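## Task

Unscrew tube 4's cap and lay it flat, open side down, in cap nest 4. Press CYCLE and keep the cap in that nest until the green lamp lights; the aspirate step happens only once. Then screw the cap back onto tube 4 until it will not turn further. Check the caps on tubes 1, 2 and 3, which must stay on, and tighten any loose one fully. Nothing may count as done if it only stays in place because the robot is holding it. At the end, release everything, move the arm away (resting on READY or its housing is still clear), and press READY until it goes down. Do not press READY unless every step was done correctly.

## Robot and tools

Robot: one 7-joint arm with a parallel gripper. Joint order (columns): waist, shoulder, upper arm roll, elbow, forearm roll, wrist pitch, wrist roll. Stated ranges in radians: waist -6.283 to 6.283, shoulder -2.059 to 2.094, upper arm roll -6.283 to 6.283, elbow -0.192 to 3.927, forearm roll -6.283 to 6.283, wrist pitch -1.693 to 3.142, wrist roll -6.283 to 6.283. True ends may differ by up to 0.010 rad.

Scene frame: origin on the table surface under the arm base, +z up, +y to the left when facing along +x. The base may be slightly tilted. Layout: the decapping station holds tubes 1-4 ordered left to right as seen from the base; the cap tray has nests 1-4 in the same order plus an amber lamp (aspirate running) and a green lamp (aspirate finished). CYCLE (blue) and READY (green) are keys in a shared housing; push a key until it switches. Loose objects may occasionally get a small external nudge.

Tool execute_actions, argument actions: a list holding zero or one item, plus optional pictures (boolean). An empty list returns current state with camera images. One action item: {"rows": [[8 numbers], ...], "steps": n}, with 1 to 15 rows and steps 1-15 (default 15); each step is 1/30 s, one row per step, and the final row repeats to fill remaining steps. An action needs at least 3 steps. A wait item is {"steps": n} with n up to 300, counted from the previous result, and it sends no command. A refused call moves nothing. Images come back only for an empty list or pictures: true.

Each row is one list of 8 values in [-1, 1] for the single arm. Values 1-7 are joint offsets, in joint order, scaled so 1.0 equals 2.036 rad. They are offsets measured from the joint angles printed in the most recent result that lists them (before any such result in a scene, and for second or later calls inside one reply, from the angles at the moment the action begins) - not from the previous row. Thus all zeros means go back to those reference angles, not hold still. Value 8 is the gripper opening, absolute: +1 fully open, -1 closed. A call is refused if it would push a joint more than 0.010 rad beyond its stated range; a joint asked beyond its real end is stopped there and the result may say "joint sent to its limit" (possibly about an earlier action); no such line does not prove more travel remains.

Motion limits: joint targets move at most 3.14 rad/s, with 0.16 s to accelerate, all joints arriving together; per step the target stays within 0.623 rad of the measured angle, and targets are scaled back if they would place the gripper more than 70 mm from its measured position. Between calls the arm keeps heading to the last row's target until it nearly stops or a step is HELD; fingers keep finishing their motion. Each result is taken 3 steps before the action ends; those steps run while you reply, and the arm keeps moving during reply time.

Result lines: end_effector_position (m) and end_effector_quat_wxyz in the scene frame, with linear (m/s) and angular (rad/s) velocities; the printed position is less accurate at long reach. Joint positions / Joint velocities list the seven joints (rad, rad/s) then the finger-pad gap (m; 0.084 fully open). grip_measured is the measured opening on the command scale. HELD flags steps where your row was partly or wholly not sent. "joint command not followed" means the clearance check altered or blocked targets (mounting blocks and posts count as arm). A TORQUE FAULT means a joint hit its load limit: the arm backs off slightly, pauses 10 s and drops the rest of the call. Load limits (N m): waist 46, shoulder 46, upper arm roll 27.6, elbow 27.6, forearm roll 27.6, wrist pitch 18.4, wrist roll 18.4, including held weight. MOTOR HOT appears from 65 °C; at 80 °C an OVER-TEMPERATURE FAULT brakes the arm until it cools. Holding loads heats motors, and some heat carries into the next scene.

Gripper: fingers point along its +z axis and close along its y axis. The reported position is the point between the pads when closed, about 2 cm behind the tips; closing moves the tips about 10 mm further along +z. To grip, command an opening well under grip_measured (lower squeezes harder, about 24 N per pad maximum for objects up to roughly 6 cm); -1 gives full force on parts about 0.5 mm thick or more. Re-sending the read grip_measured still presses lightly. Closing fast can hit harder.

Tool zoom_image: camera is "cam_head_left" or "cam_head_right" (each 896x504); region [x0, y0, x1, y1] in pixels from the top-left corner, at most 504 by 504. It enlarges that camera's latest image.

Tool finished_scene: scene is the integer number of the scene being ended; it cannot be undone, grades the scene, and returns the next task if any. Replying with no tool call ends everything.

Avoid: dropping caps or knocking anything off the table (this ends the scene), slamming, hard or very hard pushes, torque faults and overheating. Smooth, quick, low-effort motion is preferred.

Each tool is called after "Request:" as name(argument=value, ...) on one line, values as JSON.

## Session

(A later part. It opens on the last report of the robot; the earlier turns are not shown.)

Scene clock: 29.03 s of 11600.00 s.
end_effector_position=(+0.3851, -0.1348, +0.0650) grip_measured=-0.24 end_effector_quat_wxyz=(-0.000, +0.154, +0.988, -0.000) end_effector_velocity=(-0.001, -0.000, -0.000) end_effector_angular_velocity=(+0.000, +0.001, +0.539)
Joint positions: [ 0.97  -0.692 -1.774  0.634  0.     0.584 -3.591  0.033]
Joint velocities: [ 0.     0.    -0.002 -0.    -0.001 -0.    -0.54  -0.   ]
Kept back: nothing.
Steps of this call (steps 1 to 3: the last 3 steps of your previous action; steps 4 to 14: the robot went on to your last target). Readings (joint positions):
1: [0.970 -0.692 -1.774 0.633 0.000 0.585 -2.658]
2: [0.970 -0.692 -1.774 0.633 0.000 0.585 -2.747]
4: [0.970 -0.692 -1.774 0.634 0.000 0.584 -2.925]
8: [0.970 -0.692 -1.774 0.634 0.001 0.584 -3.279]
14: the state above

Request:
execute_actions(actions=[{"rows": [[0.0084,-0.0012,-0.0064,-0.0008,0,-0.0063,-0.024,-0.7],[0.0168,-0.0025,-0.0128,-0.0016,0,-0.0126,-0.024,-0.7],[0.0252,-0.0038,-0.0192,-0.0023,0,-0.0189,-0.024,-0.7],[0.0336,-0.0053,-0.0256,-0.003,0,-0.0252,-0.024,-0.7],[0.042,-0.0068,-0.032,-0.0037,0,-0.0315,-0.024,-0.7],[0.0483,-0.0079,-0.0368,-0.0042,0,-0.0362,-0.024,-0.7],[0.0525,-0.0086,-0.04,-0.0045,0,-0.0393,-0.024,-0.7]], "steps": 15}])

Request:
execute_actions(actions=[{"steps": 10}], pictures=true)

Request:
zoom_image(camera="cam_head_left", region=[440, 255, 510, 325])

Request:
zoom_image(camera="cam_head_right", region=[440, 255, 510, 325])

Scene clock: 29.63 s of 11600.00 s.
end_effector_position=(+0.3850, -0.1341, +0.0418) grip_measured=-0.24 end_effector_quat_wxyz=(-0.001, +0.129, +0.992, +0.001) end_effector_velocity=(+0.003, -0.005, -0.022) end_effector_angular_velocity=(-0.013, -0.009, -0.001)
Joint positions: [ 1.068 -0.708 -1.847  0.624  0.     0.512 -3.64   0.033]
Joint velocities: [ 0.107 -0.017 -0.085  0.    -0.    -0.087 -0.002 -0.   ]
Steps of this call (steps 1 to 6: the robot went on to your last target; steps 7 to 18: the first 12 steps of this action). Readings (joint positions):
7: [0.971 -0.692 -1.774 0.634 0.000 0.584 -3.636]
8: [0.973 -0.693 -1.776 0.634 0.000 0.582 -3.637]
10: [0.986 -0.695 -1.786 0.633 0.000 0.572 -3.639]
14: [1.036 -0.703 -1.824 0.628 0.000 0.535 -3.640]
18: the state above

Scene clock: 29.97 s of 11600.00 s.
end_effector_position=(+0.3853, -0.1348, +0.0401) grip_measured=-0.24 end_effector_quat_wxyz=(-0.000, +0.130, +0.992, +0.000) end_effector_velocity=(-0.000, +0.000, -0.001) end_effector_angular_velocity=(+0.001, +0.000, -0.001)
Joint positions: [ 1.077 -0.71  -1.855  0.625  0.     0.505 -3.64   0.033]
Joint velocities: [ 0.004 -0.001 -0.003 -0.001  0.001 -0.003  0.    -0.   ]
Kept back: nothing.
Steps of this call (steps 1 to 3: the last 3 steps of your previous action; steps 4 to 10: the robot went on to your last target). Readings (joint positions):
1: [1.071 -0.709 -1.850 0.625 0.000 0.510 -3.640]
2: [1.073 -0.709 -1.852 0.625 0.000 0.508 -3.640]
4: [1.075 -0.709 -1.853 0.625 0.000 0.506 -3.640]
8: [1.077 -0.710 -1.855 0.625 0.000 0.505 -3.640]
10: the state above

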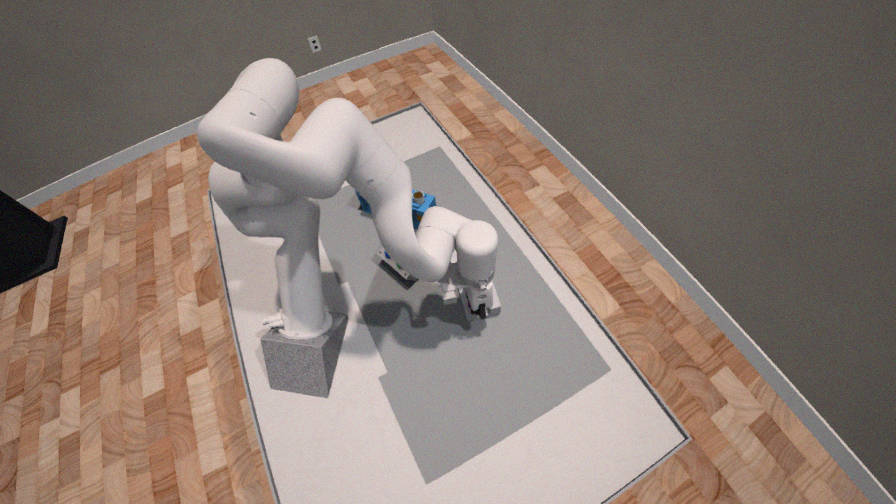

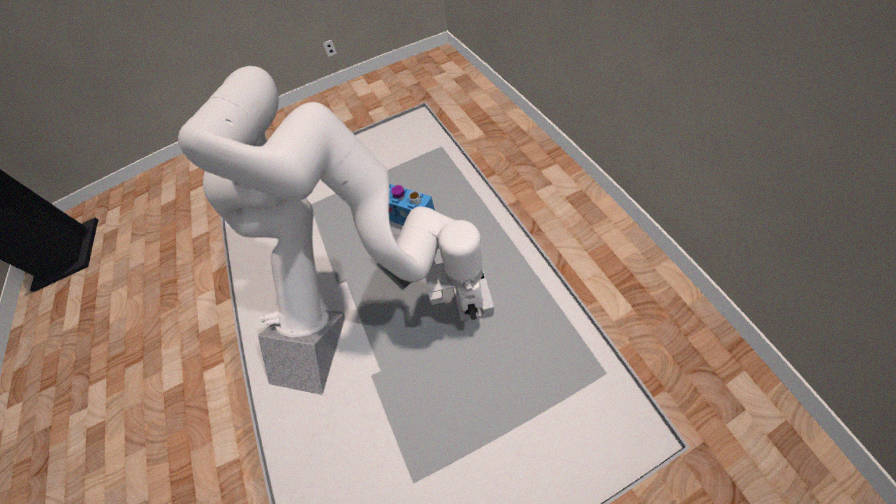

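Region (440, 255, 510, 325) of cam_head_left's 896x504 image, scaled by 7.200, with more detail than that image has.

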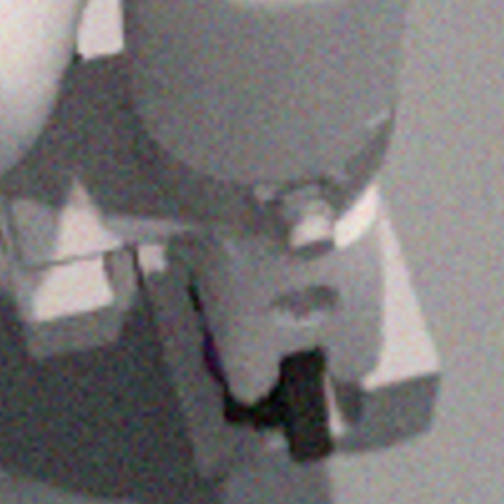

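Region (440, 255, 510, 325) of cam_head_right's 896x504 image, scaled by 7.200, with more detail than that image has.

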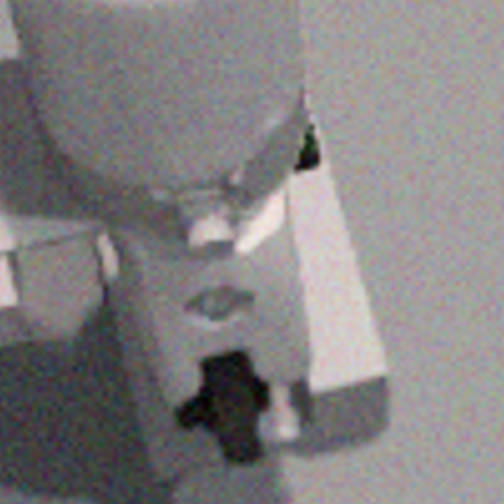

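Request:
execute_actions(actions=[{"rows": [[0.0021,-0.0004,-0.0016,-0.0001,0,-0.0016,0,-0.7],[0.0042,-0.0008,-0.0032,-0.0003,0,-0.0031,0,-0.7],[0.0063,-0.0012,-0.0048,-0.0004,0,-0.0047,0,-0.7],[0.0084,-0.0016,-0.0064,-0.0005,0,-0.0063,0,-0.7],[0.0104,-0.002,-0.0079,-0.0007,0,-0.0079,0,-0.7]], "steps": 15}])

Request:
execute_actions(actions=[{"steps": 5}])

Scene clock: 30.47 s of 11600.00 s.
end_effector_position=(+0.3855, -0.1351, +0.0357) grip_measured=-0.24 end_effector_quat_wxyz=(+0.000, +0.130, +0.992, -0.000) end_effector_velocity=(+0.002, -0.002, -0.001) end_effector_angular_velocity=(-0.006, -0.006, -0.002)
Joint positions: [ 1.096 -0.713 -1.87   0.624  0.     0.49  -3.64   0.033]
Joint velocities: [ 0.011 -0.001 -0.009  0.004  0.003 -0.011 -0.     0.   ]
Steps of this call (steps 1 to 3: the robot went on to your last target; steps 4 to 15: the first 12 steps of this action). Readings (joint positions):
4: [1.077 -0.710 -1.855 0.625 0.000 0.504 -3.640]
5: [1.078 -0.710 -1.856 0.625 0.000 0.504 -3.640]
7: [1.081 -0.711 -1.859 0.625 0.000 0.501 -3.640]
11: [1.093 -0.713 -1.867 0.624 0.000 0.493 -3.640]
15: the state above

Scene clock: 30.63 s of 11600.00 s.
end_effector_position=(+0.3856, -0.1353, +0.0357) grip_measured=-0.24 end_effector_quat_wxyz=(+0.000, +0.130, +0.992, -0.000) end_effector_velocity=(-0.000, -0.000, -0.000) end_effector_angular_velocity=(-0.001, +0.001, +0.000)
Joint positions: [ 1.097 -0.713 -1.871  0.624  0.     0.489 -3.64   0.033]
Joint velocities: [ 0.002 -0.    -0.002 -0.    -0.002 -0.002  0.001  0.   ]
Kept back: nothing.
Steps of this call (steps 1 to 3: the last 3 steps of your previous action; steps 4 to 5: the robot went on to your last target). Readings (joint positions):
1: [1.097 -0.713 -1.870 0.624 0.000 0.489 -3.640]
2: [1.097 -0.713 -1.871 0.624 0.000 0.489 -3.640]
4: [1.097 -0.713 -1.871 0.624 0.000 0.489 -3.640]
5: the state above

Request:
execute_actions(actions=[{"rows": [[-0.0021,0.0004,0.0016,0.0001,0,0.0016,0,-0.7],[-0.0021,0.0004,0.0016,0.0001,0,0.0016,0,-0.7],[-0.0021,0.0004,0.0016,0.0001,0,0.0016,0,-0.7],[-0.0021,0.0004,0.0016,0.0001,0,0.0016,0,-0.7],[-0.0023,0,-0.0012,0.0001,0,0.0016,-0.003,-0.7],[-0.0023,0,-0.0012,0.0001,0,0.0016,-0.003,-0.7],[-0.0023,0,-0.0012,0.0001,0,0.0016,-0.003,-0.7],[-0.0023,0,-0.0012,0.0001,0,0.0016,-0.003,-0.7],[-0.0023,0,-0.0012,0.0001,0,0.0016,-0.003,-0.7],[-0.0002,-0.0004,-0.0028,0,0,0,-0.003,-0.7],[-0.0002,-0.0004,-0.0028,0,0,0,-0.003,-0.7],[0.0019,-0.0008,-0.0044,-0.0001,0,-0.0016,-0.003,-0.7]], "steps": 15}])

Request:
execute_actions(actions=[{"steps": 10}])

Scene clock: 31.60 s of 11600.00 s.
end_effector_position=(+0.3837, -0.1363, +0.0358) grip_measured=-0.24 end_effector_quat_wxyz=(-0.000, +0.130, +0.992, +0.000) end_effector_velocity=(+0.003, -0.008, -0.002) end_effector_angular_velocity=(-0.014, -0.011, -0.001)
Joint positions: [ 1.095 -0.714 -1.874  0.623  0.001  0.491 -3.646  0.033]
Joint velocities: [ 0.026 -0.003 -0.028  0.01   0.001 -0.025 -0.008  0.   ]
Steps of this call (steps 1 to 15: the robot went on to your last target; steps 16 to 17: nothing new was sent; steps 18 to 29: the first 12 steps of this action). Readings (joint positions):
18: [1.098 -0.714 -1.871 0.624 0.000 0.488 -3.640]
19: [1.097 -0.714 -1.871 0.624 0.000 0.489 -3.640]
21: [1.096 -0.714 -1.870 0.624 0.000 0.490 -3.640]
25: [1.094 -0.714 -1.871 0.623 0.001 0.491 -3.644]
29: the state above

Scene clock: 31.93 s of 11600.00 s.
end_effector_position=(+0.3844, -0.1378, +0.0354) grip_measured=-0.24 end_effector_quat_wxyz=(+0.001, +0.130, +0.992, -0.001) end_effector_velocity=(+0.001, -0.000, -0.000) end_effector_angular_velocity=(-0.001, -0.002, +0.001)
Joint positions: [ 1.1   -0.715 -1.879  0.625  0.001  0.486 -3.646  0.033]
Joint velocities: [ 0.003 -0.001 -0.001  0.     0.001 -0.003 -0.001  0.   ]
Kept back: nothing.
Steps of this call (steps 1 to 3: the last 3 steps of your previous action; steps 4 to 10: the robot went on to your last target). Readings (joint positions):
1: [1.096 -0.714 -1.875 0.624 0.001 0.490 -3.646]
2: [1.097 -0.714 -1.876 0.624 0.001 0.489 -3.646]
4: [1.099 -0.714 -1.878 0.625 0.001 0.487 -3.646]
8: [1.100 -0.715 -1.879 0.625 0.001 0.486 -3.646]
10: the state above

Request:
execute_actions(actions=[{"rows": [[-0.0015,0.0003,0.0014,-0.0005,0,0.0013,0,-0.7],[-0.0015,0.0003,0.0014,-0.0005,0,0.0013,0,-0.7],[-0.0015,0.0003,0.0014,-0.0005,0,0.0013,0,-0.7],[-0.0015,0.0003,0.0014,-0.0005,0,0.0013,0,-0.7],[-0.0015,0.0003,0.0014,-0.0005,0,0.0013,0,-0.7],[-0.0015,0.0003,0.0014,-0.0005,0,0.0013,0,-0.4],[-0.0015,0.0003,0.0014,-0.0005,0,0.0013,0,-0.25],[-0.0015,0.0003,0.0014,-0.0005,0,0.0013,0,-0.2],[-0.0015,0.0003,0.0014,-0.0005,0,0.0013,0,-0.15],[-0.0015,0.0003,0.0014,-0.0005,0,0.0013,0,-0.05],[-0.0015,0.0003,0.0014,-0.0005,0,0.0013,0,0.1]], "steps": 15}])

Scene clock: 32.63 s of 11600.00 s.
end_effector_position=(+0.3836, -0.1356, +0.0347) grip_measured=+0.00 end_effector_quat_wxyz=(-0.001, +0.129, +0.992, +0.001) end_effector_velocity=(-0.006, +0.012, -0.007) end_effector_angular_velocity=(+0.023, +0.021, +0.008)
Joint positions: [ 1.098 -0.715 -1.876  0.622  0.001  0.489 -3.646  0.044]
Joint velocities: [ 0.002 -0.001  0.008 -0.018  0.001  0.012  0.001  0.084]
Steps of this call (steps 1 to 9: the robot went on to your last target; steps 10 to 21: the first 12 steps of this action). Readings (joint positions):
10: [1.100 -0.715 -1.879 0.625 0.001 0.485 -3.646]
11: [1.100 -0.715 -1.879 0.625 0.000 0.486 -3.646]
13: [1.099 -0.715 -1.879 0.625 0.000 0.486 -3.646]
17: [1.098 -0.715 -1.878 0.624 0.000 0.487 -3.646]
21: the state above

Request:
execute_actions(actions=[{"rows": [[-0.01,0.002,0.008,0.001,0,0.008,0,0.1],[-0.021,0.004,0.016,0.002,0,0.016,0,0.1],[-0.035,0.006,0.027,0.003,0,0.026,0,0.1],[-0.05,0.009,0.038,0.0045,0,0.037,0,0.1],[-0.0629,0.0105,0.0479,0.0058,0,0.0472,0,0.1]], "steps": 12}])

Scene clock: 33.60 s of 11600.00 s.
end_effector_position=(+0.3849, -0.1372, +0.0594) grip_measured=+0.09 end_effector_quat_wxyz=(+0.001, +0.129, +0.992, -0.001) end_effector_velocity=(+0.003, -0.013, +0.082) end_effector_angular_velocity=(-0.024, -0.019, -0.016)
Joint positions: [ 0.997 -0.697 -1.8    0.633  0.001  0.563 -3.646  0.048]
Joint velocities: [-0.319  0.051  0.228  0.047  0.001  0.227 -0.     0.   ]
Steps of this call (steps 1 to 3: the last 3 steps of your previous action; steps 4 to 15: the robot went on to your last target; steps 16 to 20: nothing new was sent; steps 21 to 29: the first 9 steps of this action). Readings (joint positions):
21: [1.097 -0.714 -1.876 0.624 0.001 0.489 -3.646]
22: [1.094 -0.714 -1.874 0.624 0.001 0.491 -3.646]
24: [1.078 -0.711 -1.860 0.624 0.001 0.504 -3.646]
28: [1.010 -0.699 -1.809 0.631 0.001 0.554 -3.646]
29: the state above

Request:
execute_actions(actions=[{"rows": [[-0.3277,-0.0867,0.4267,-0.0878,0,0.1597,0,0.1]], "steps": 15}])

Request:
execute_actions(actions=[{"steps": 14}], pictures=true)

Request:
zoom_image(camera="cam_head_left", region=[445, 270, 505, 330])

Request:
zoom_image(camera="cam_head_right", region=[445, 270, 505, 330])

Request:
zoom_image(camera="cam_head_left", region=[368, 228, 438, 298])

Request:
zoom_image(camera="cam_head_right", region=[368, 228, 438, 298])

Scene clock: 34.23 s of 11600.00 s.
end_effector_position=(+0.3948, -0.0410, +0.1166) grip_measured=+0.09 end_effector_quat_wxyz=(+0.014, +0.038, +0.998, +0.043) end_effector_velocity=(+0.042, +0.306, +0.159) end_effector_angular_velocity=(-0.143, -0.011, +0.884)
Joint positions: [ 0.582 -0.805 -1.317  0.524  0.001  0.769 -3.646  0.048]
Joint velocities: [-1.028 -0.281  1.607 -0.289  0.003  0.489  0.001 -0.   ]
Steps of this call (steps 1 to 3: the last 3 steps of your previous action; steps 4 to 7: the robot went on to your last target; steps 8 to 19: the first 12 steps of this action). Readings (joint positions):
8: [0.972 -0.694 -1.779 0.633 0.001 0.584 -3.646]
9: [0.966 -0.696 -1.774 0.632 0.001 0.587 -3.646]
11: [0.921 -0.711 -1.729 0.617 0.001 0.610 -3.646]
15: [0.728 -0.765 -1.525 0.563 0.001 0.700 -3.646]
19: the state above

Scene clock: 34.70 s of 11600.00 s.
end_effector_position=(+0.3899, +0.0195, +0.1496) grip_measured=+0.09 end_effector_quat_wxyz=(+0.000, -0.059, +0.998, +0.001) end_effector_velocity=(-0.001, +0.006, +0.004) end_effector_angular_velocity=(-0.020, +0.005, +0.025)
Joint positions: [ 0.334 -0.873 -0.937  0.455  0.001  0.886 -3.646  0.048]
Joint velocities: [-0.031 -0.008  0.049 -0.006 -0.002  0.015 -0.    -0.   ]
Kept back: nothing.
Steps of this call (steps 1 to 3: the last 3 steps of your previous action; steps 4 to 14: the robot went on to your last target). Readings (joint positions):
1: [0.547 -0.814 -1.262 0.514 0.001 0.785 -3.646]
2: [0.511 -0.824 -1.207 0.504 0.001 0.803 -3.646]
4: [0.440 -0.844 -1.097 0.485 0.001 0.836 -3.646]
8: [0.356 -0.867 -0.969 0.462 0.001 0.875 -3.646]
14: the state above

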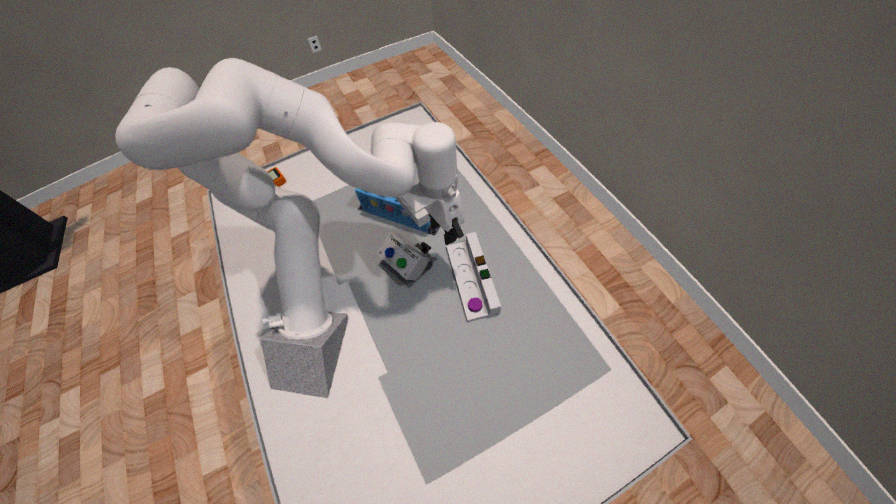

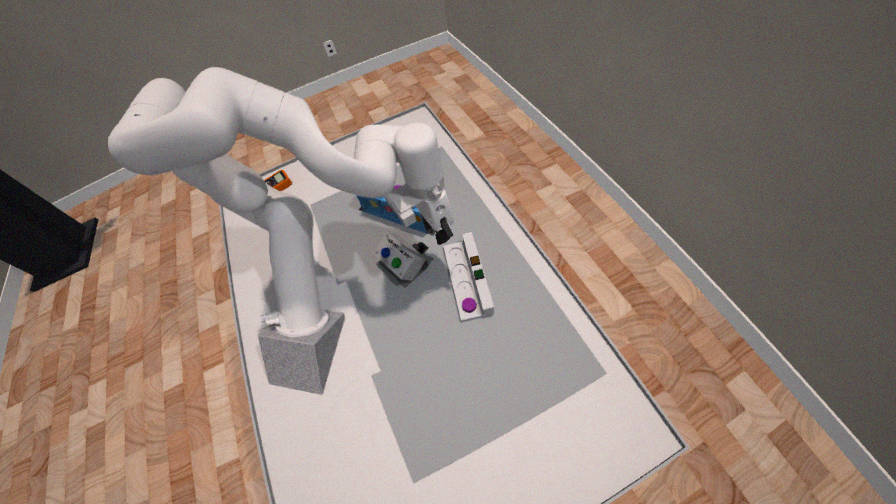

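Region (445, 270, 505, 330) of cam_head_left's 896x504 image, scaled by 8.400, with more detail than that image has.

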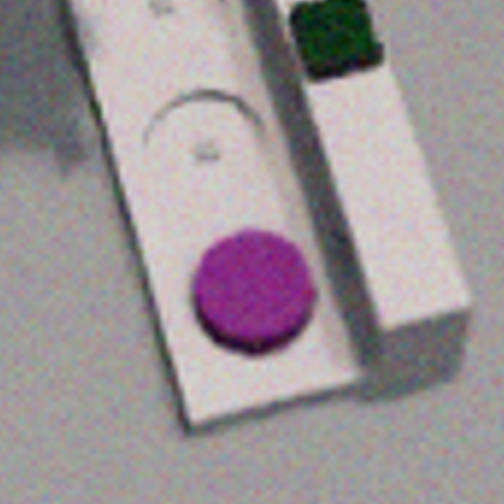

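Region (445, 270, 505, 330) of cam_head_right's 896x504 image, scaled by 8.400, with more detail than that image has.

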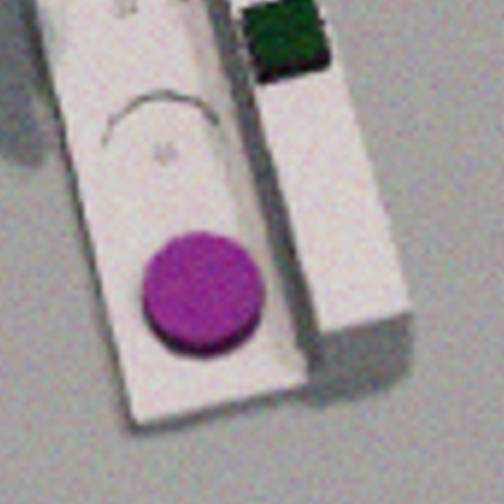

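Region (368, 228, 438, 298) of cam_head_left's 896x504 image, scaled by 7.200, with more detail than that image has.

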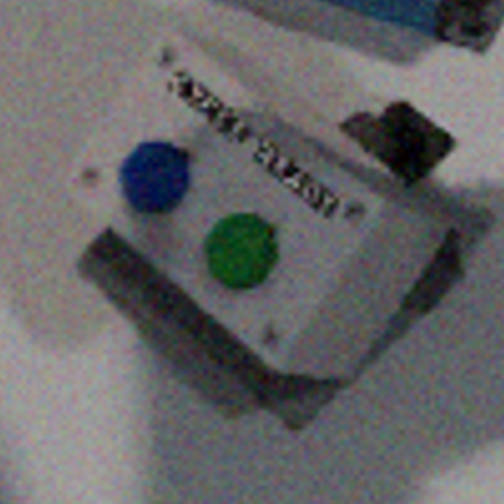

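Region (368, 228, 438, 298) of cam_head_right's 896x504 image, scaled by 7.200, with more detail than that image has.

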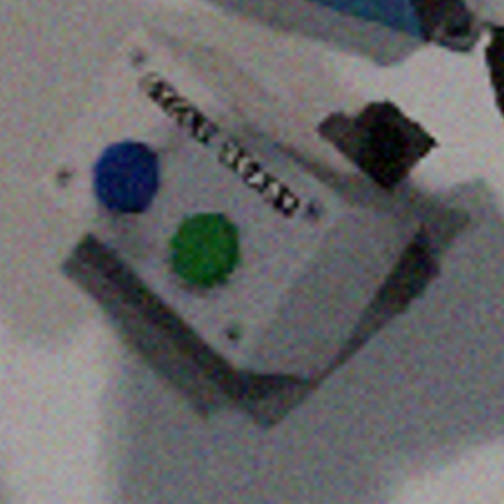

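Request:
execute_actions(actions=[{"rows": [[0,0,0,0,0.07,-0.04,0,-0.2],[0,0,0,0,0.14,-0.08,0,-0.5],[0,0,0,0,0.21,-0.12,0,-0.8],[0,0,0,0,0.28,-0.157,0,-1],[0,0,0,0,0.33,-0.185,0,-1],[0,0,0,0,0.38,-0.21,0,-1],[0,0,0,0,0.43,-0.24,0,-1],[0,0,0,0,0.48,-0.27,0,-1],[0,0,0,0,0.53,-0.3,0,-1],[0,0,0,0,0.58,-0.325,0,-1],[0,0,0,0,0.63,-0.35,0,-1],[0,0,0,0,0.68,-0.38,0,-1],[0,0,0,0,0.73,-0.41,0,-1],[0,0,0,0,0.78,-0.435,0,-1]], "steps": 15}])

Request:
execute_actions(actions=[{"steps": 20}])

Scene clock: 36.20 s of 11600.00 s.
end_effector_position=(+0.4862, +0.0161, +0.2009) grip_measured=-1.00 end_effector_quat_wxyz=(+0.236, +0.161, +0.954, +0.094) end_effector_velocity=(+0.246, -0.211, +0.237) end_effector_angular_velocity=(+0.539, -1.526, -1.904)
Joint positions: [ 0.333 -0.873 -0.936  0.456  0.579  0.525 -3.646  0.   ]
Joint velocities: [ 0.001  0.001 -0.006  0.001  2.029 -1.453 -0.     0.   ]
Steps of this call (steps 1 to 30: the robot went on to your last target; steps 31 to 33: nothing new was sent; steps 34 to 45: the first 12 steps of this action). Readings (joint positions):
34: [0.330 -0.874 -0.931 0.455 0.001 0.888 -3.646]
35: [0.331 -0.874 -0.931 0.454 0.006 0.884 -3.646]
37: [0.331 -0.873 -0.933 0.454 0.051 0.858 -3.646]
41: [0.333 -0.873 -0.935 0.455 0.302 0.713 -3.646]
45: the state above

Scene clock: 36.87 s of 11600.00 s.
end_effector_position=(+0.4716, -0.0949, +0.2412) grip_measured=-1.00 end_effector_quat_wxyz=(+0.403, +0.602, +0.673, +0.147) end_effector_velocity=(-0.007, -0.005, -0.002) end_effector_angular_velocity=(+0.038, -0.017, -0.069)
Joint positions: [ 0.334 -0.873 -0.937  0.455  1.58   0.004 -3.646  0.   ]
Joint velocities: [-0.    -0.    -0.001  0.002  0.076 -0.027 -0.001  0.   ]
Kept back: nothing.
Steps of this call (steps 1 to 3: the last 3 steps of your previous action; steps 4 to 20: the robot went on to your last target). Readings (joint positions):
1: [0.333 -0.873 -0.936 0.456 0.647 0.476 -3.646]
2: [0.333 -0.873 -0.936 0.456 0.714 0.426 -3.646]
4: [0.333 -0.873 -0.936 0.456 0.848 0.327 -3.646]
8: [0.333 -0.873 -0.937 0.456 1.159 0.152 -3.646]
20: the state above

Request:
execute_actions(actions=[{"rows": [[0.0353,0.0146,-0.011,-0.0323,0.767,-0.3747,-0.083,-1]], "steps": 15}])

Request:
execute_actions(actions=[{"steps": 32}], pictures=true)

Request:
zoom_image(camera="cam_head_left", region=[355, 205, 435, 285])

Request:
zoom_image(camera="cam_head_right", region=[355, 205, 435, 285])

Scene clock: 37.47 s of 11600.00 s.
end_effector_position=(+0.3636, -0.1259, +0.1938) grip_measured=-1.00 end_effector_quat_wxyz=(+0.358, +0.762, +0.540, +0.021) end_effector_velocity=(-0.355, +0.041, -0.155) end_effector_angular_velocity=(+0.449, +0.505, -1.411)
Joint positions: [ 0.372 -0.857 -0.949  0.421  1.985 -0.374 -3.735  0.   ]
Joint velocities: [ 0.09   0.037 -0.028 -0.081  1.356 -1.008 -0.21   0.   ]
Steps of this call (steps 1 to 6: the robot went on to your last target; steps 7 to 18: the first 12 steps of this action). Readings (joint positions):
7: [0.334 -0.873 -0.937 0.455 1.588 0.001 -3.646]
8: [0.334 -0.872 -0.937 0.455 1.593 -0.005 -3.648]
10: [0.340 -0.871 -0.938 0.452 1.638 -0.051 -3.661]
14: [0.358 -0.862 -0.945 0.432 1.812 -0.223 -3.703]
18: the state above

Scene clock: 38.53 s of 11600.00 s.
end_effector_position=(+0.2462, +0.0813, +0.1151) grip_measured=-1.00 end_effector_quat_wxyz=(+0.001, +0.988, +0.157, -0.001) end_effector_velocity=(+0.000, +0.005, +0.000) end_effector_angular_velocity=(+0.015, +0.001, -0.015)
Joint positions: [ 0.406 -0.843 -0.959  0.39   3.139 -0.759 -3.815  0.   ]
Joint velocities: [ 0.     0.    -0.001 -0.001  0.02  -0.005 -0.     0.   ]
Kept back: nothing.
Steps of this call (steps 1 to 3: the last 3 steps of your previous action; steps 4 to 32: the robot went on to your last target). Readings (joint positions):
1: [0.374 -0.856 -0.950 0.418 2.031 -0.407 -3.742]
2: [0.377 -0.855 -0.950 0.415 2.078 -0.438 -3.748]
4: [0.382 -0.853 -0.952 0.411 2.175 -0.494 -3.760]
8: [0.390 -0.849 -0.954 0.403 2.381 -0.584 -3.779]
32: the state above

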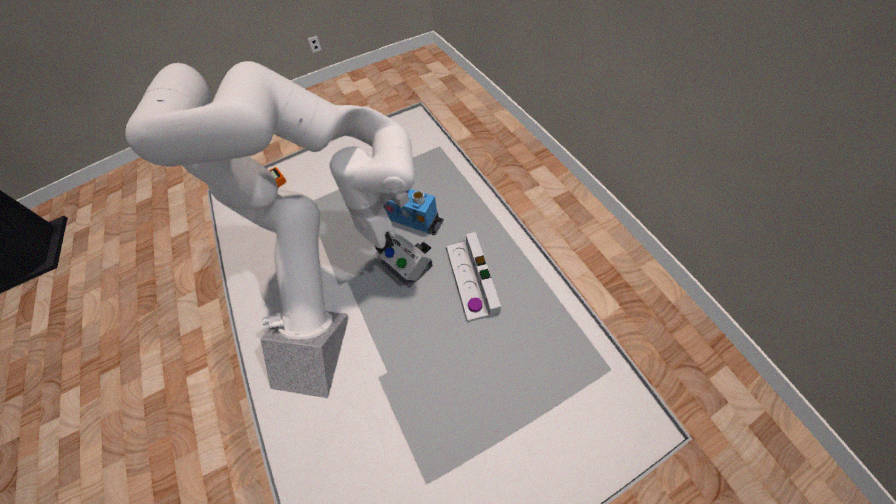

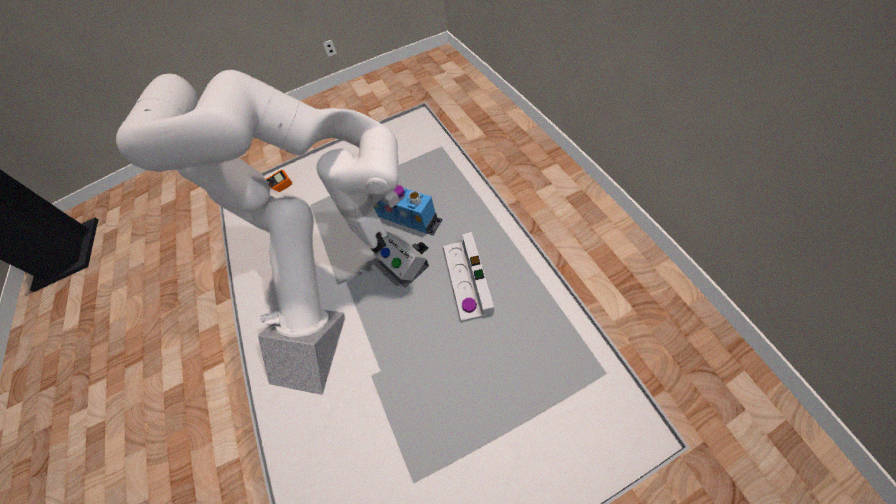

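Region (355, 205, 435, 285) of cam_head_left's 896x504 image, scaled by 6.300, with more detail than that image has.

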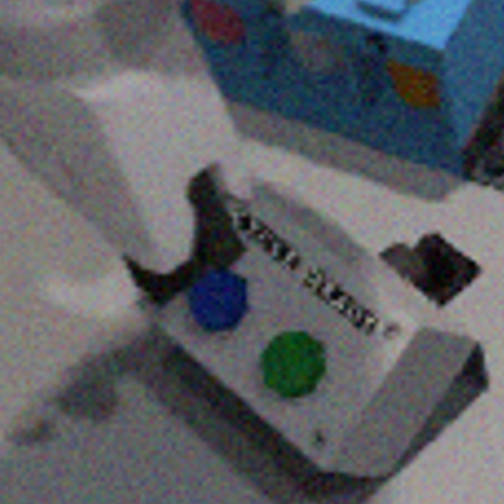

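Region (355, 205, 435, 285) of cam_head_right's 896x504 image, scaled by 6.300, with more detail than that image has.

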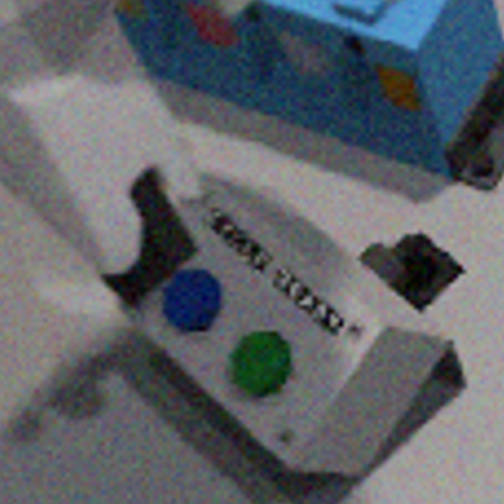

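Request:
execute_actions(actions=[{"rows": [[0.008,0.0039,-0.0054,-0.0029,0.001,0.0099,0,-1],[0.016,0.0078,-0.011,-0.0057,0.001,0.0198,0,-1],[0.024,0.0117,-0.0165,-0.0085,0.001,0.0297,0,-1],[0.032,0.0156,-0.022,-0.0112,0.001,0.0396,0,-1],[0.0405,0.0195,-0.0277,-0.014,0.001,0.0495,0,-1]], "steps": 15}])

Request:
execute_actions(actions=[{"steps": 6}], pictures=true)

Request:
zoom_image(camera="cam_head_left", region=[355, 205, 435, 285])

Request:
zoom_image(camera="cam_head_right", region=[355, 205, 435, 285])

Scene clock: 39.30 s of 11600.00 s.
end_effector_position=(+0.2463, +0.0817, +0.0919) grip_measured=-1.00 end_effector_quat_wxyz=(-0.000, +0.988, +0.156, -0.001) end_effector_velocity=(+0.003, -0.001, -0.016) end_effector_angular_velocity=(-0.002, -0.012, -0.004)
Joint positions: [ 0.483 -0.806 -1.012  0.363  3.141 -0.666 -3.815  0.   ]
Joint velocities: [ 0.058  0.025 -0.043 -0.014  0.     0.074  0.     0.   ]
Steps of this call (steps 1 to 11: the robot went on to your last target; steps 12 to 23: the first 12 steps of this action). Readings (joint positions):
12: [0.406 -0.843 -0.959 0.390 3.141 -0.759 -3.815]
13: [0.408 -0.842 -0.961 0.389 3.141 -0.756 -3.815]
15: [0.420 -0.836 -0.969 0.385 3.141 -0.740 -3.815]
19: [0.464 -0.814 -0.999 0.369 3.141 -0.688 -3.815]
23: the state above

Scene clock: 39.50 s of 11600.00 s.
end_effector_position=(+0.2466, +0.0816, +0.0905) grip_measured=-1.00 end_effector_quat_wxyz=(+0.000, +0.988, +0.156, -0.000) end_effector_velocity=(+0.000, -0.000, -0.003) end_effector_angular_velocity=(-0.002, -0.002, +0.002)
Joint positions: [ 0.487 -0.804 -1.015  0.362  3.141 -0.66  -3.815  0.   ]
Joint velocities: [ 0.007  0.004 -0.003 -0.004 -0.001  0.013  0.     0.   ]
Kept back: nothing.
Steps of this call (steps 1 to 3: the last 3 steps of your previous action; steps 4 to 6: the robot went on to your last target). Readings (joint positions):
1: [0.484 -0.805 -1.013 0.363 3.141 -0.664 -3.815]
2: [0.485 -0.805 -1.014 0.363 3.141 -0.663 -3.815]
4: [0.487 -0.804 -1.014 0.362 3.141 -0.661 -3.815]
6: the state above

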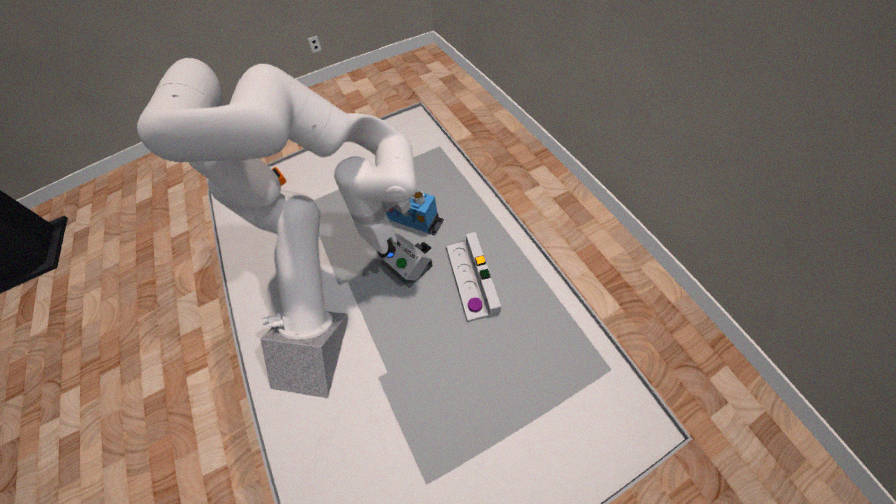

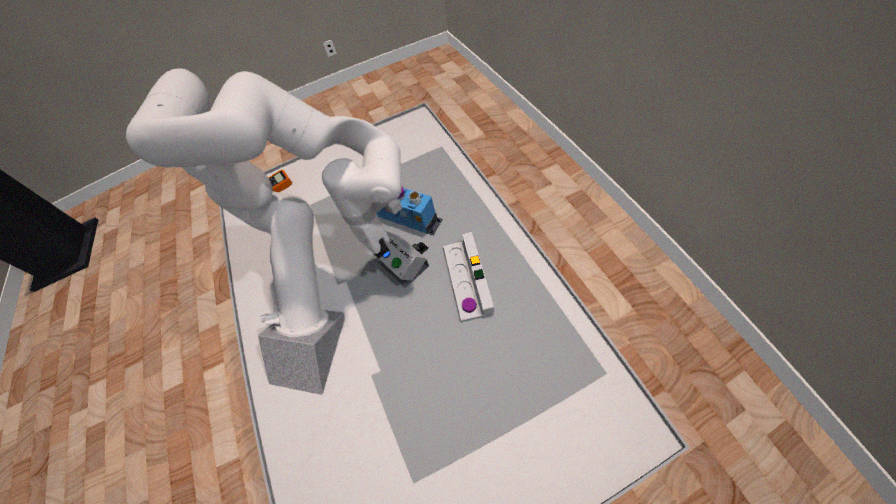

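Region (355, 205, 435, 285) of cam_head_left's 896x504 image, scaled by 6.300, with more detail than that image has.

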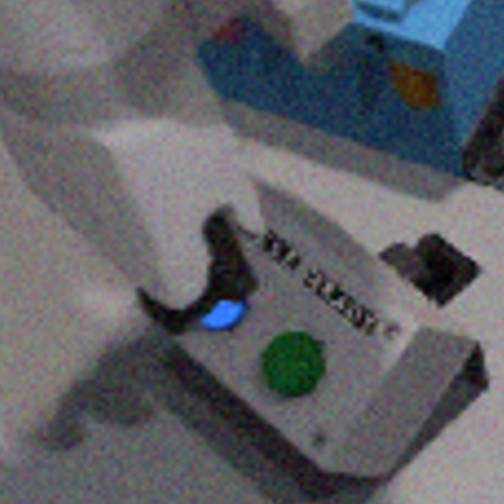

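Region (355, 205, 435, 285) of cam_head_right's 896x504 image, scaled by 6.300, with more detail than that image has.

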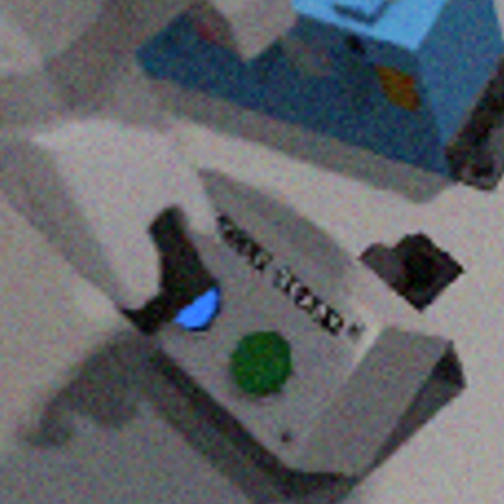

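Request:
execute_actions(actions=[{"rows": [[-0.0992,-0.0541,0.0652,0.0569,0,-0.1494,0,-1],[-0.0992,-0.0541,0.0652,0.0569,0,-0.1494,0,-1],[-0.0992,-0.0541,0.0652,0.0569,0,-0.1494,0,-1],[-0.0992,-0.0541,0.0652,0.0569,0,-0.1494,0,-1],[-0.0992,-0.0541,0.0652,0.0569,0,-0.1494,0,-0.6],[-0.0992,-0.0541,0.0652,0.0569,0,-0.1494,0,-0.2],[-0.0992,-0.0541,0.0652,0.0569,0,-0.1494,0,0.2]], "steps": 13}])

Scene clock: 40.57 s of 11600.00 s.
end_effector_position=(+0.2495, +0.0808, +0.1603) grip_measured=-0.25 end_effector_quat_wxyz=(+0.000, +0.988, +0.156, +0.003) end_effector_velocity=(-0.027, +0.007, +0.116) end_effector_angular_velocity=(-0.013, +0.042, +0.005)
Joint positions: [ 0.31  -0.901 -0.9    0.466  3.142 -0.923 -3.815  0.033]
Joint velocities: [-0.295 -0.158  0.197  0.146 -0.004 -0.46   0.     0.176]
Steps of this call (steps 1 to 15: the robot went on to your last target; steps 16 to 22: nothing new was sent; steps 23 to 32: the first 10 steps of this action). Readings (joint positions):
23: [0.488 -0.803 -1.015 0.361 3.141 -0.658 -3.815]
24: [0.485 -0.805 -1.013 0.363 3.141 -0.664 -3.815]
26: [0.456 -0.820 -0.993 0.376 3.141 -0.709 -3.815]
30: [0.341 -0.884 -0.919 0.448 3.142 -0.877 -3.815]
32: the state above

Request:
execute_actions(actions=[{"rows": [[0.2598,0.0383,0.3237,0.1451,0,0.0087,-0.4293,0.2]], "steps": 15}])

Request:
execute_actions(actions=[{"steps": 20}], pictures=true)

Request:
zoom_image(camera="cam_head_left", region=[340, 140, 430, 220])

Scene clock: 41.13 s of 11600.00 s.
end_effector_position=(+0.3002, +0.1679, +0.1651) grip_measured=+0.19 end_effector_quat_wxyz=(+0.022, +0.809, +0.586, -0.027) end_effector_velocity=(+0.080, +0.330, -0.016) end_effector_angular_velocity=(+0.064, +0.132, +2.912)
Joint positions: [ 0.581 -0.863 -0.543  0.628  3.142 -0.93  -4.217  0.052]
Joint velocities: [ 0.784  0.123  0.916  0.404 -0.     0.076 -1.421 -0.   ]
Steps of this call (steps 1 to 3: the last 3 steps of your previous action; steps 4 to 5: the robot went on to your last target; steps 6 to 17: the first 12 steps of this action). Readings (joint positions):
6: [0.289 -0.912 -0.884 0.475 3.141 -0.959 -3.816]
7: [0.292 -0.911 -0.880 0.478 3.141 -0.959 -3.821]
9: [0.330 -0.904 -0.837 0.498 3.141 -0.955 -3.867]
13: [0.470 -0.881 -0.673 0.571 3.142 -0.941 -4.034]
17: the state above

Scene clock: 41.80 s of 11600.00 s.
end_effector_position=(+0.2938, +0.2941, +0.1650) grip_measured=+0.19 end_effector_quat_wxyz=(+0.000, +0.445, +0.895, -0.000) end_effector_velocity=(-0.002, +0.006, +0.000) end_effector_angular_velocity=(+0.006, -0.000, +0.039)
Joint positions: [ 0.837 -0.824 -0.243  0.761  3.141 -0.905 -4.688  0.052]
Joint velocities: [ 0.011  0.002  0.014  0.006  0.001  0.002 -0.018 -0.   ]
Kept back: nothing.
Steps of this call (steps 1 to 3: the last 3 steps of your previous action; steps 4 to 20: the robot went on to your last target). Readings (joint positions):
1: [0.607 -0.859 -0.512 0.641 3.142 -0.928 -4.264]
2: [0.633 -0.855 -0.482 0.655 3.142 -0.925 -4.311]
4: [0.683 -0.847 -0.424 0.680 3.142 -0.920 -4.403]
8: [0.775 -0.833 -0.315 0.728 3.142 -0.911 -4.572]
20: the state above

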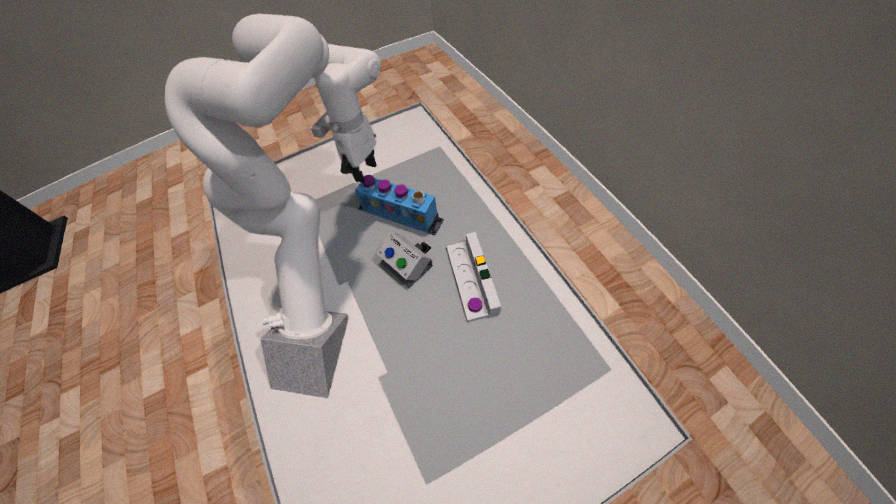

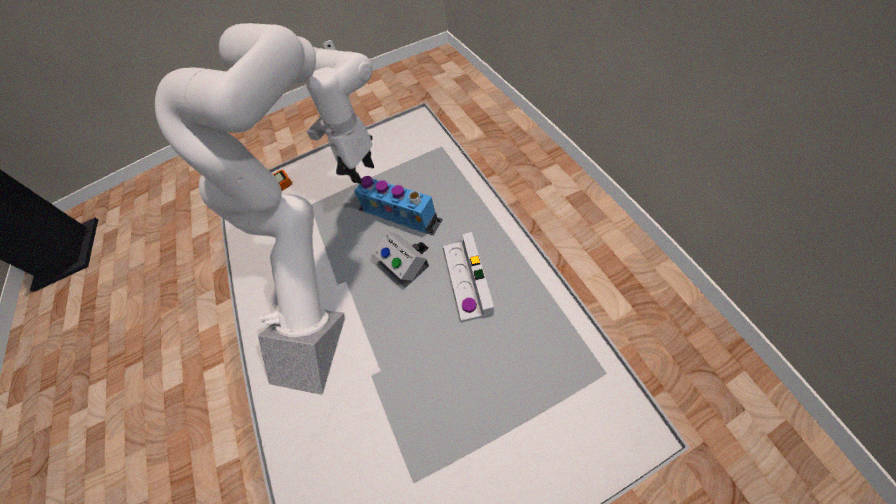

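Region (340, 140, 430, 220) of cam_head_left's 896x504 image, scaled by 5.600, with more detail than that image has.

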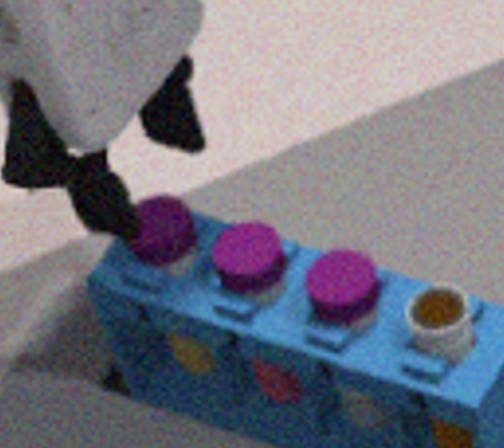

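Request:
execute_actions(actions=[{"rows": [[0.003,0.0055,-0.0005,-0.004,0,0.01,0,0.2],[0.005,0.011,-0.0018,-0.0085,0,0.02,0,0.2],[0.007,0.0165,-0.003,-0.013,0,0.03,0,0.2],[0.009,0.022,-0.0045,-0.017,0,0.04,0,0.2],[0.0105,0.0273,-0.0057,-0.0214,0,0.0491,0,0.2]], "steps": 15}])

Request:
execute_actions(actions=[{"steps": 8}], pictures=true)

Request:
zoom_image(camera="cam_head_left", region=[340, 150, 400, 210])

Request:
zoom_image(camera="cam_head_right", region=[340, 150, 400, 210])

Scene clock: 42.43 s of 11600.00 s.
end_effector_position=(+0.2929, +0.2947, +0.1346) grip_measured=+0.19 end_effector_quat_wxyz=(-0.001, +0.444, +0.896, -0.001) end_effector_velocity=(+0.005, +0.004, -0.018) end_effector_angular_velocity=(+0.015, -0.018, -0.001)
Joint positions: [ 0.858 -0.771 -0.253  0.719  3.141 -0.812 -4.688  0.052]
Joint velocities: [ 0.013  0.032 -0.01  -0.018 -0.     0.075  0.     0.   ]
Steps of this call (steps 1 to 7: the robot went on to your last target; steps 8 to 19: the first 12 steps of this action). Readings (joint positions):
8: [0.839 -0.823 -0.241 0.761 3.142 -0.905 -4.689]
9: [0.839 -0.822 -0.241 0.761 3.142 -0.902 -4.689]
11: [0.843 -0.814 -0.243 0.754 3.141 -0.886 -4.688]
15: [0.853 -0.783 -0.250 0.729 3.141 -0.834 -4.688]
19: the state above

Scene clock: 42.70 s of 11600.00 s.
end_effector_position=(+0.2932, +0.2949, +0.1330) grip_measured=+0.19 end_effector_quat_wxyz=(-0.000, +0.444, +0.896, -0.001) end_effector_velocity=(-0.001, -0.000, -0.002) end_effector_angular_velocity=(-0.001, +0.002, -0.000)
Joint positions: [ 0.859 -0.768 -0.254  0.718  3.141 -0.806 -4.688  0.052]
Joint velocities: [ 0.001  0.003 -0.    -0.003  0.001  0.003 -0.     0.   ]
Kept back: nothing.
Steps of this call (steps 1 to 3: the last 3 steps of your previous action; steps 4 to 8: the robot went on to your last target). Readings (joint positions):
1: [0.858 -0.770 -0.254 0.719 3.141 -0.810 -4.688]
2: [0.858 -0.770 -0.254 0.719 3.141 -0.809 -4.688]
4: [0.858 -0.769 -0.254 0.718 3.141 -0.807 -4.688]
8: the state above

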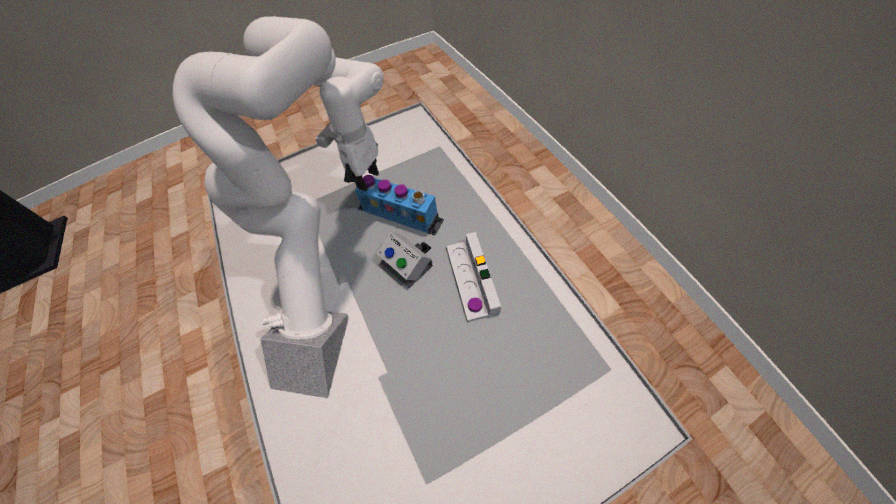

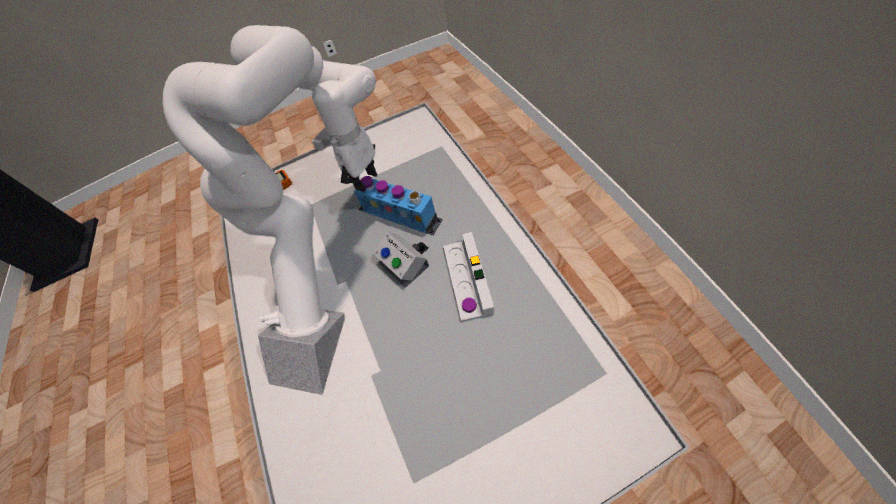

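Region (340, 150, 400, 210) of cam_head_left's 896x504 image, scaled by 8.400, with more detail than that image has.

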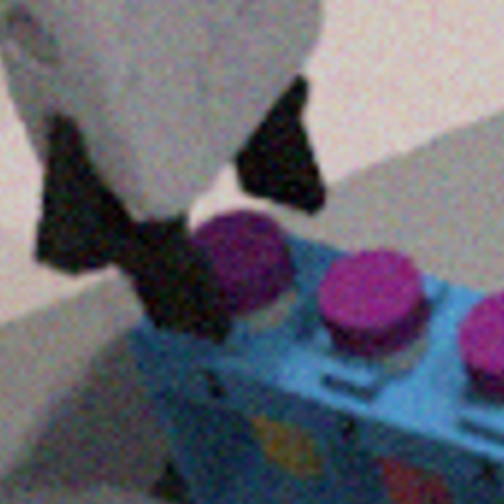

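Region (340, 150, 400, 210) of cam_head_right's 896x504 image, scaled by 8.400, with more detail than that image has.

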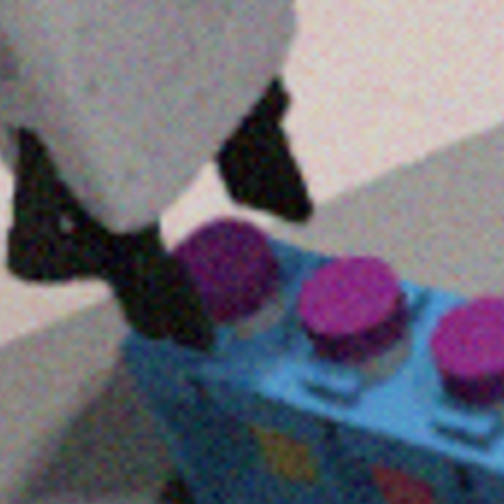

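Request:
execute_actions(actions=[{"rows": [[0,0,0,0,0,0,0,0.14],[0,0,0,0,0,0,0,0.08],[0,0,0,0,0,0,0,0.02],[0,0,0,0,0,0,0,-0.04],[0,0,0,0,0,0,0,-0.1],[0,0,0,0,0,0,0,-0.15],[0,0,0,0,0,0,0,-0.2],[0,0,0,0,0,0,0,-0.24],[0,0,0,0,0,0,0,-0.28]], "steps": 15}])

Scene clock: 43.23 s of 11600.00 s.
end_effector_position=(+0.2923, +0.2942, +0.1329) grip_measured=-0.25 end_effector_quat_wxyz=(-0.001, +0.444, +0.896, -0.002) end_effector_velocity=(+0.001, +0.000, +0.000) end_effector_angular_velocity=(+0.001, -0.002, -0.001)
Joint positions: [ 0.859 -0.769 -0.254  0.716  3.141 -0.808 -4.688  0.033]
Joint velocities: [-0.     0.001 -0.001  0.002  0.     0.001  0.001 -0.   ]
Steps of this call (steps 1 to 4: the robot went on to your last target; steps 5 to 16: the first 12 steps of this action). Readings (joint positions):
5: [0.859 -0.768 -0.254 0.717 3.141 -0.806 -4.688]
6: [0.859 -0.768 -0.254 0.717 3.141 -0.806 -4.688]
8: [0.859 -0.768 -0.254 0.717 3.141 -0.806 -4.688]
12: [0.859 -0.768 -0.254 0.717 3.141 -0.806 -4.688]
16: the state above

Request:
execute_actions(actions=[{"rows": [[0,0,0,0,0,0,0,-0.5],[0,0,0,0,0,0,0,-0.7],[0,0,0,0,0,0,0,-0.7],[0,0,0,0,0,0,0.01,-0.7],[0,0,0,0,0,0,0.02,-0.7],[0,0,0,0,0,0,0.03,-0.7],[0,0,0,0,0,0,0.04,-0.7],[0,0,0,0,0,0,0.05,-0.7]], "steps": 15}])

Request:
execute_actions(actions=[{"steps": 6}])

Scene clock: 43.77 s of 11600.00 s.
end_effector_position=(+0.2925, +0.2943, +0.1329) grip_measured=-0.25 end_effector_quat_wxyz=(-0.001, +0.479, +0.878, -0.002) end_effector_velocity=(-0.000, +0.000, +0.000) end_effector_angular_velocity=(-0.001, -0.000, -0.223)
Joint positions: [ 0.859 -0.768 -0.254  0.716  3.141 -0.808 -4.607  0.033]
Joint velocities: [-0.     0.     0.002  0.     0.001 -0.     0.224 -0.   ]
Steps of this call (steps 1 to 3: the last 3 steps of your previous action; step 4: the robot went on to your last target; steps 5 to 16: the first 12 steps of this action). Readings (joint positions):
5: [0.859 -0.768 -0.254 0.716 3.141 -0.808 -4.688]
6: [0.859 -0.768 -0.254 0.716 3.141 -0.808 -4.688]
8: [0.859 -0.768 -0.254 0.716 3.141 -0.808 -4.687]
12: [0.859 -0.768 -0.254 0.716 3.141 -0.808 -4.656]
16: the state above

Scene clock: 43.97 s of 11600.00 s.
end_effector_position=(+0.2925, +0.2943, +0.1329) grip_measured=-0.25 end_effector_quat_wxyz=(-0.001, +0.488, +0.873, -0.002) end_effector_velocity=(+0.000, -0.000, +0.000) end_effector_angular_velocity=(-0.001, +0.001, -0.026)
Joint positions: [ 0.859 -0.768 -0.254  0.716  3.141 -0.808 -4.588  0.033]
Joint velocities: [ 0.001 -0.    -0.002 -0.    -0.001 -0.001  0.026  0.   ]
Kept back: nothing.
Steps of this call (steps 1 to 3: the last 3 steps of your previous action; steps 4 to 6: the robot went on to your last target). Readings (joint positions):
1: [0.859 -0.768 -0.254 0.716 3.141 -0.808 -4.601]
2: [0.859 -0.768 -0.254 0.716 3.141 -0.808 -4.596]
4: [0.859 -0.768 -0.254 0.716 3.141 -0.808 -4.591]
6: the state above

Request:
execute_actions(actions=[{"rows": [[0,0,0,0,0,0,0.5,-0.7]], "steps": 15}])

Request:
execute_actions(actions=[{"steps": 6}])

Scene clock: 44.43 s of 11600.00 s.
end_effector_position=(+0.2934, +0.2952, +0.1331) grip_measured=-0.25 end_effector_quat_wxyz=(-0.000, +0.753, +0.658, -0.000) end_effector_velocity=(+0.006, +0.003, +0.002) end_effector_angular_velocity=(+0.010, -0.016, -2.478)
Joint positions: [ 0.859 -0.768 -0.254  0.718  3.141 -0.805 -3.901  0.033]
Joint velocities: [-0.001 -0.001 -0.003  0.011 -0.001  0.006  2.475  0.003]
Steps of this call (steps 1 to 2: the robot went on to your last target; steps 3 to 14: the first 12 steps of this action). Readings (joint positions):
3: [0.859 -0.768 -0.254 0.716 3.141 -0.808 -4.586]
4: [0.859 -0.768 -0.254 0.716 3.141 -0.808 -4.580]
6: [0.859 -0.768 -0.254 0.716 3.141 -0.808 -4.533]
10: [0.859 -0.768 -0.254 0.717 3.141 -0.807 -4.257]
14: the state above

Scene clock: 44.63 s of 11600.00 s.
end_effector_position=(+0.2939, +0.2949, +0.1333) grip_measured=-0.25 end_effector_quat_wxyz=(+0.000, +0.840, +0.542, +0.000) end_effector_velocity=(-0.002, -0.004, -0.000) end_effector_angular_velocity=(-0.011, +0.008, -0.471)
Joint positions: [ 0.858 -0.769 -0.255  0.719  3.141 -0.806 -3.612  0.033]
Joint velocities: [-0.002 -0.001 -0.004 -0.005 -0.003 -0.009  0.468 -0.   ]
Kept back: nothing.
Steps of this call (steps 1 to 3: the last 3 steps of your previous action; steps 4 to 6: the robot went on to your last target). Readings (joint positions):
1: [0.859 -0.769 -0.254 0.718 3.141 -0.805 -3.823]
2: [0.859 -0.769 -0.254 0.719 3.141 -0.805 -3.754]
4: [0.858 -0.769 -0.254 0.719 3.141 -0.805 -3.659]
6: the state above


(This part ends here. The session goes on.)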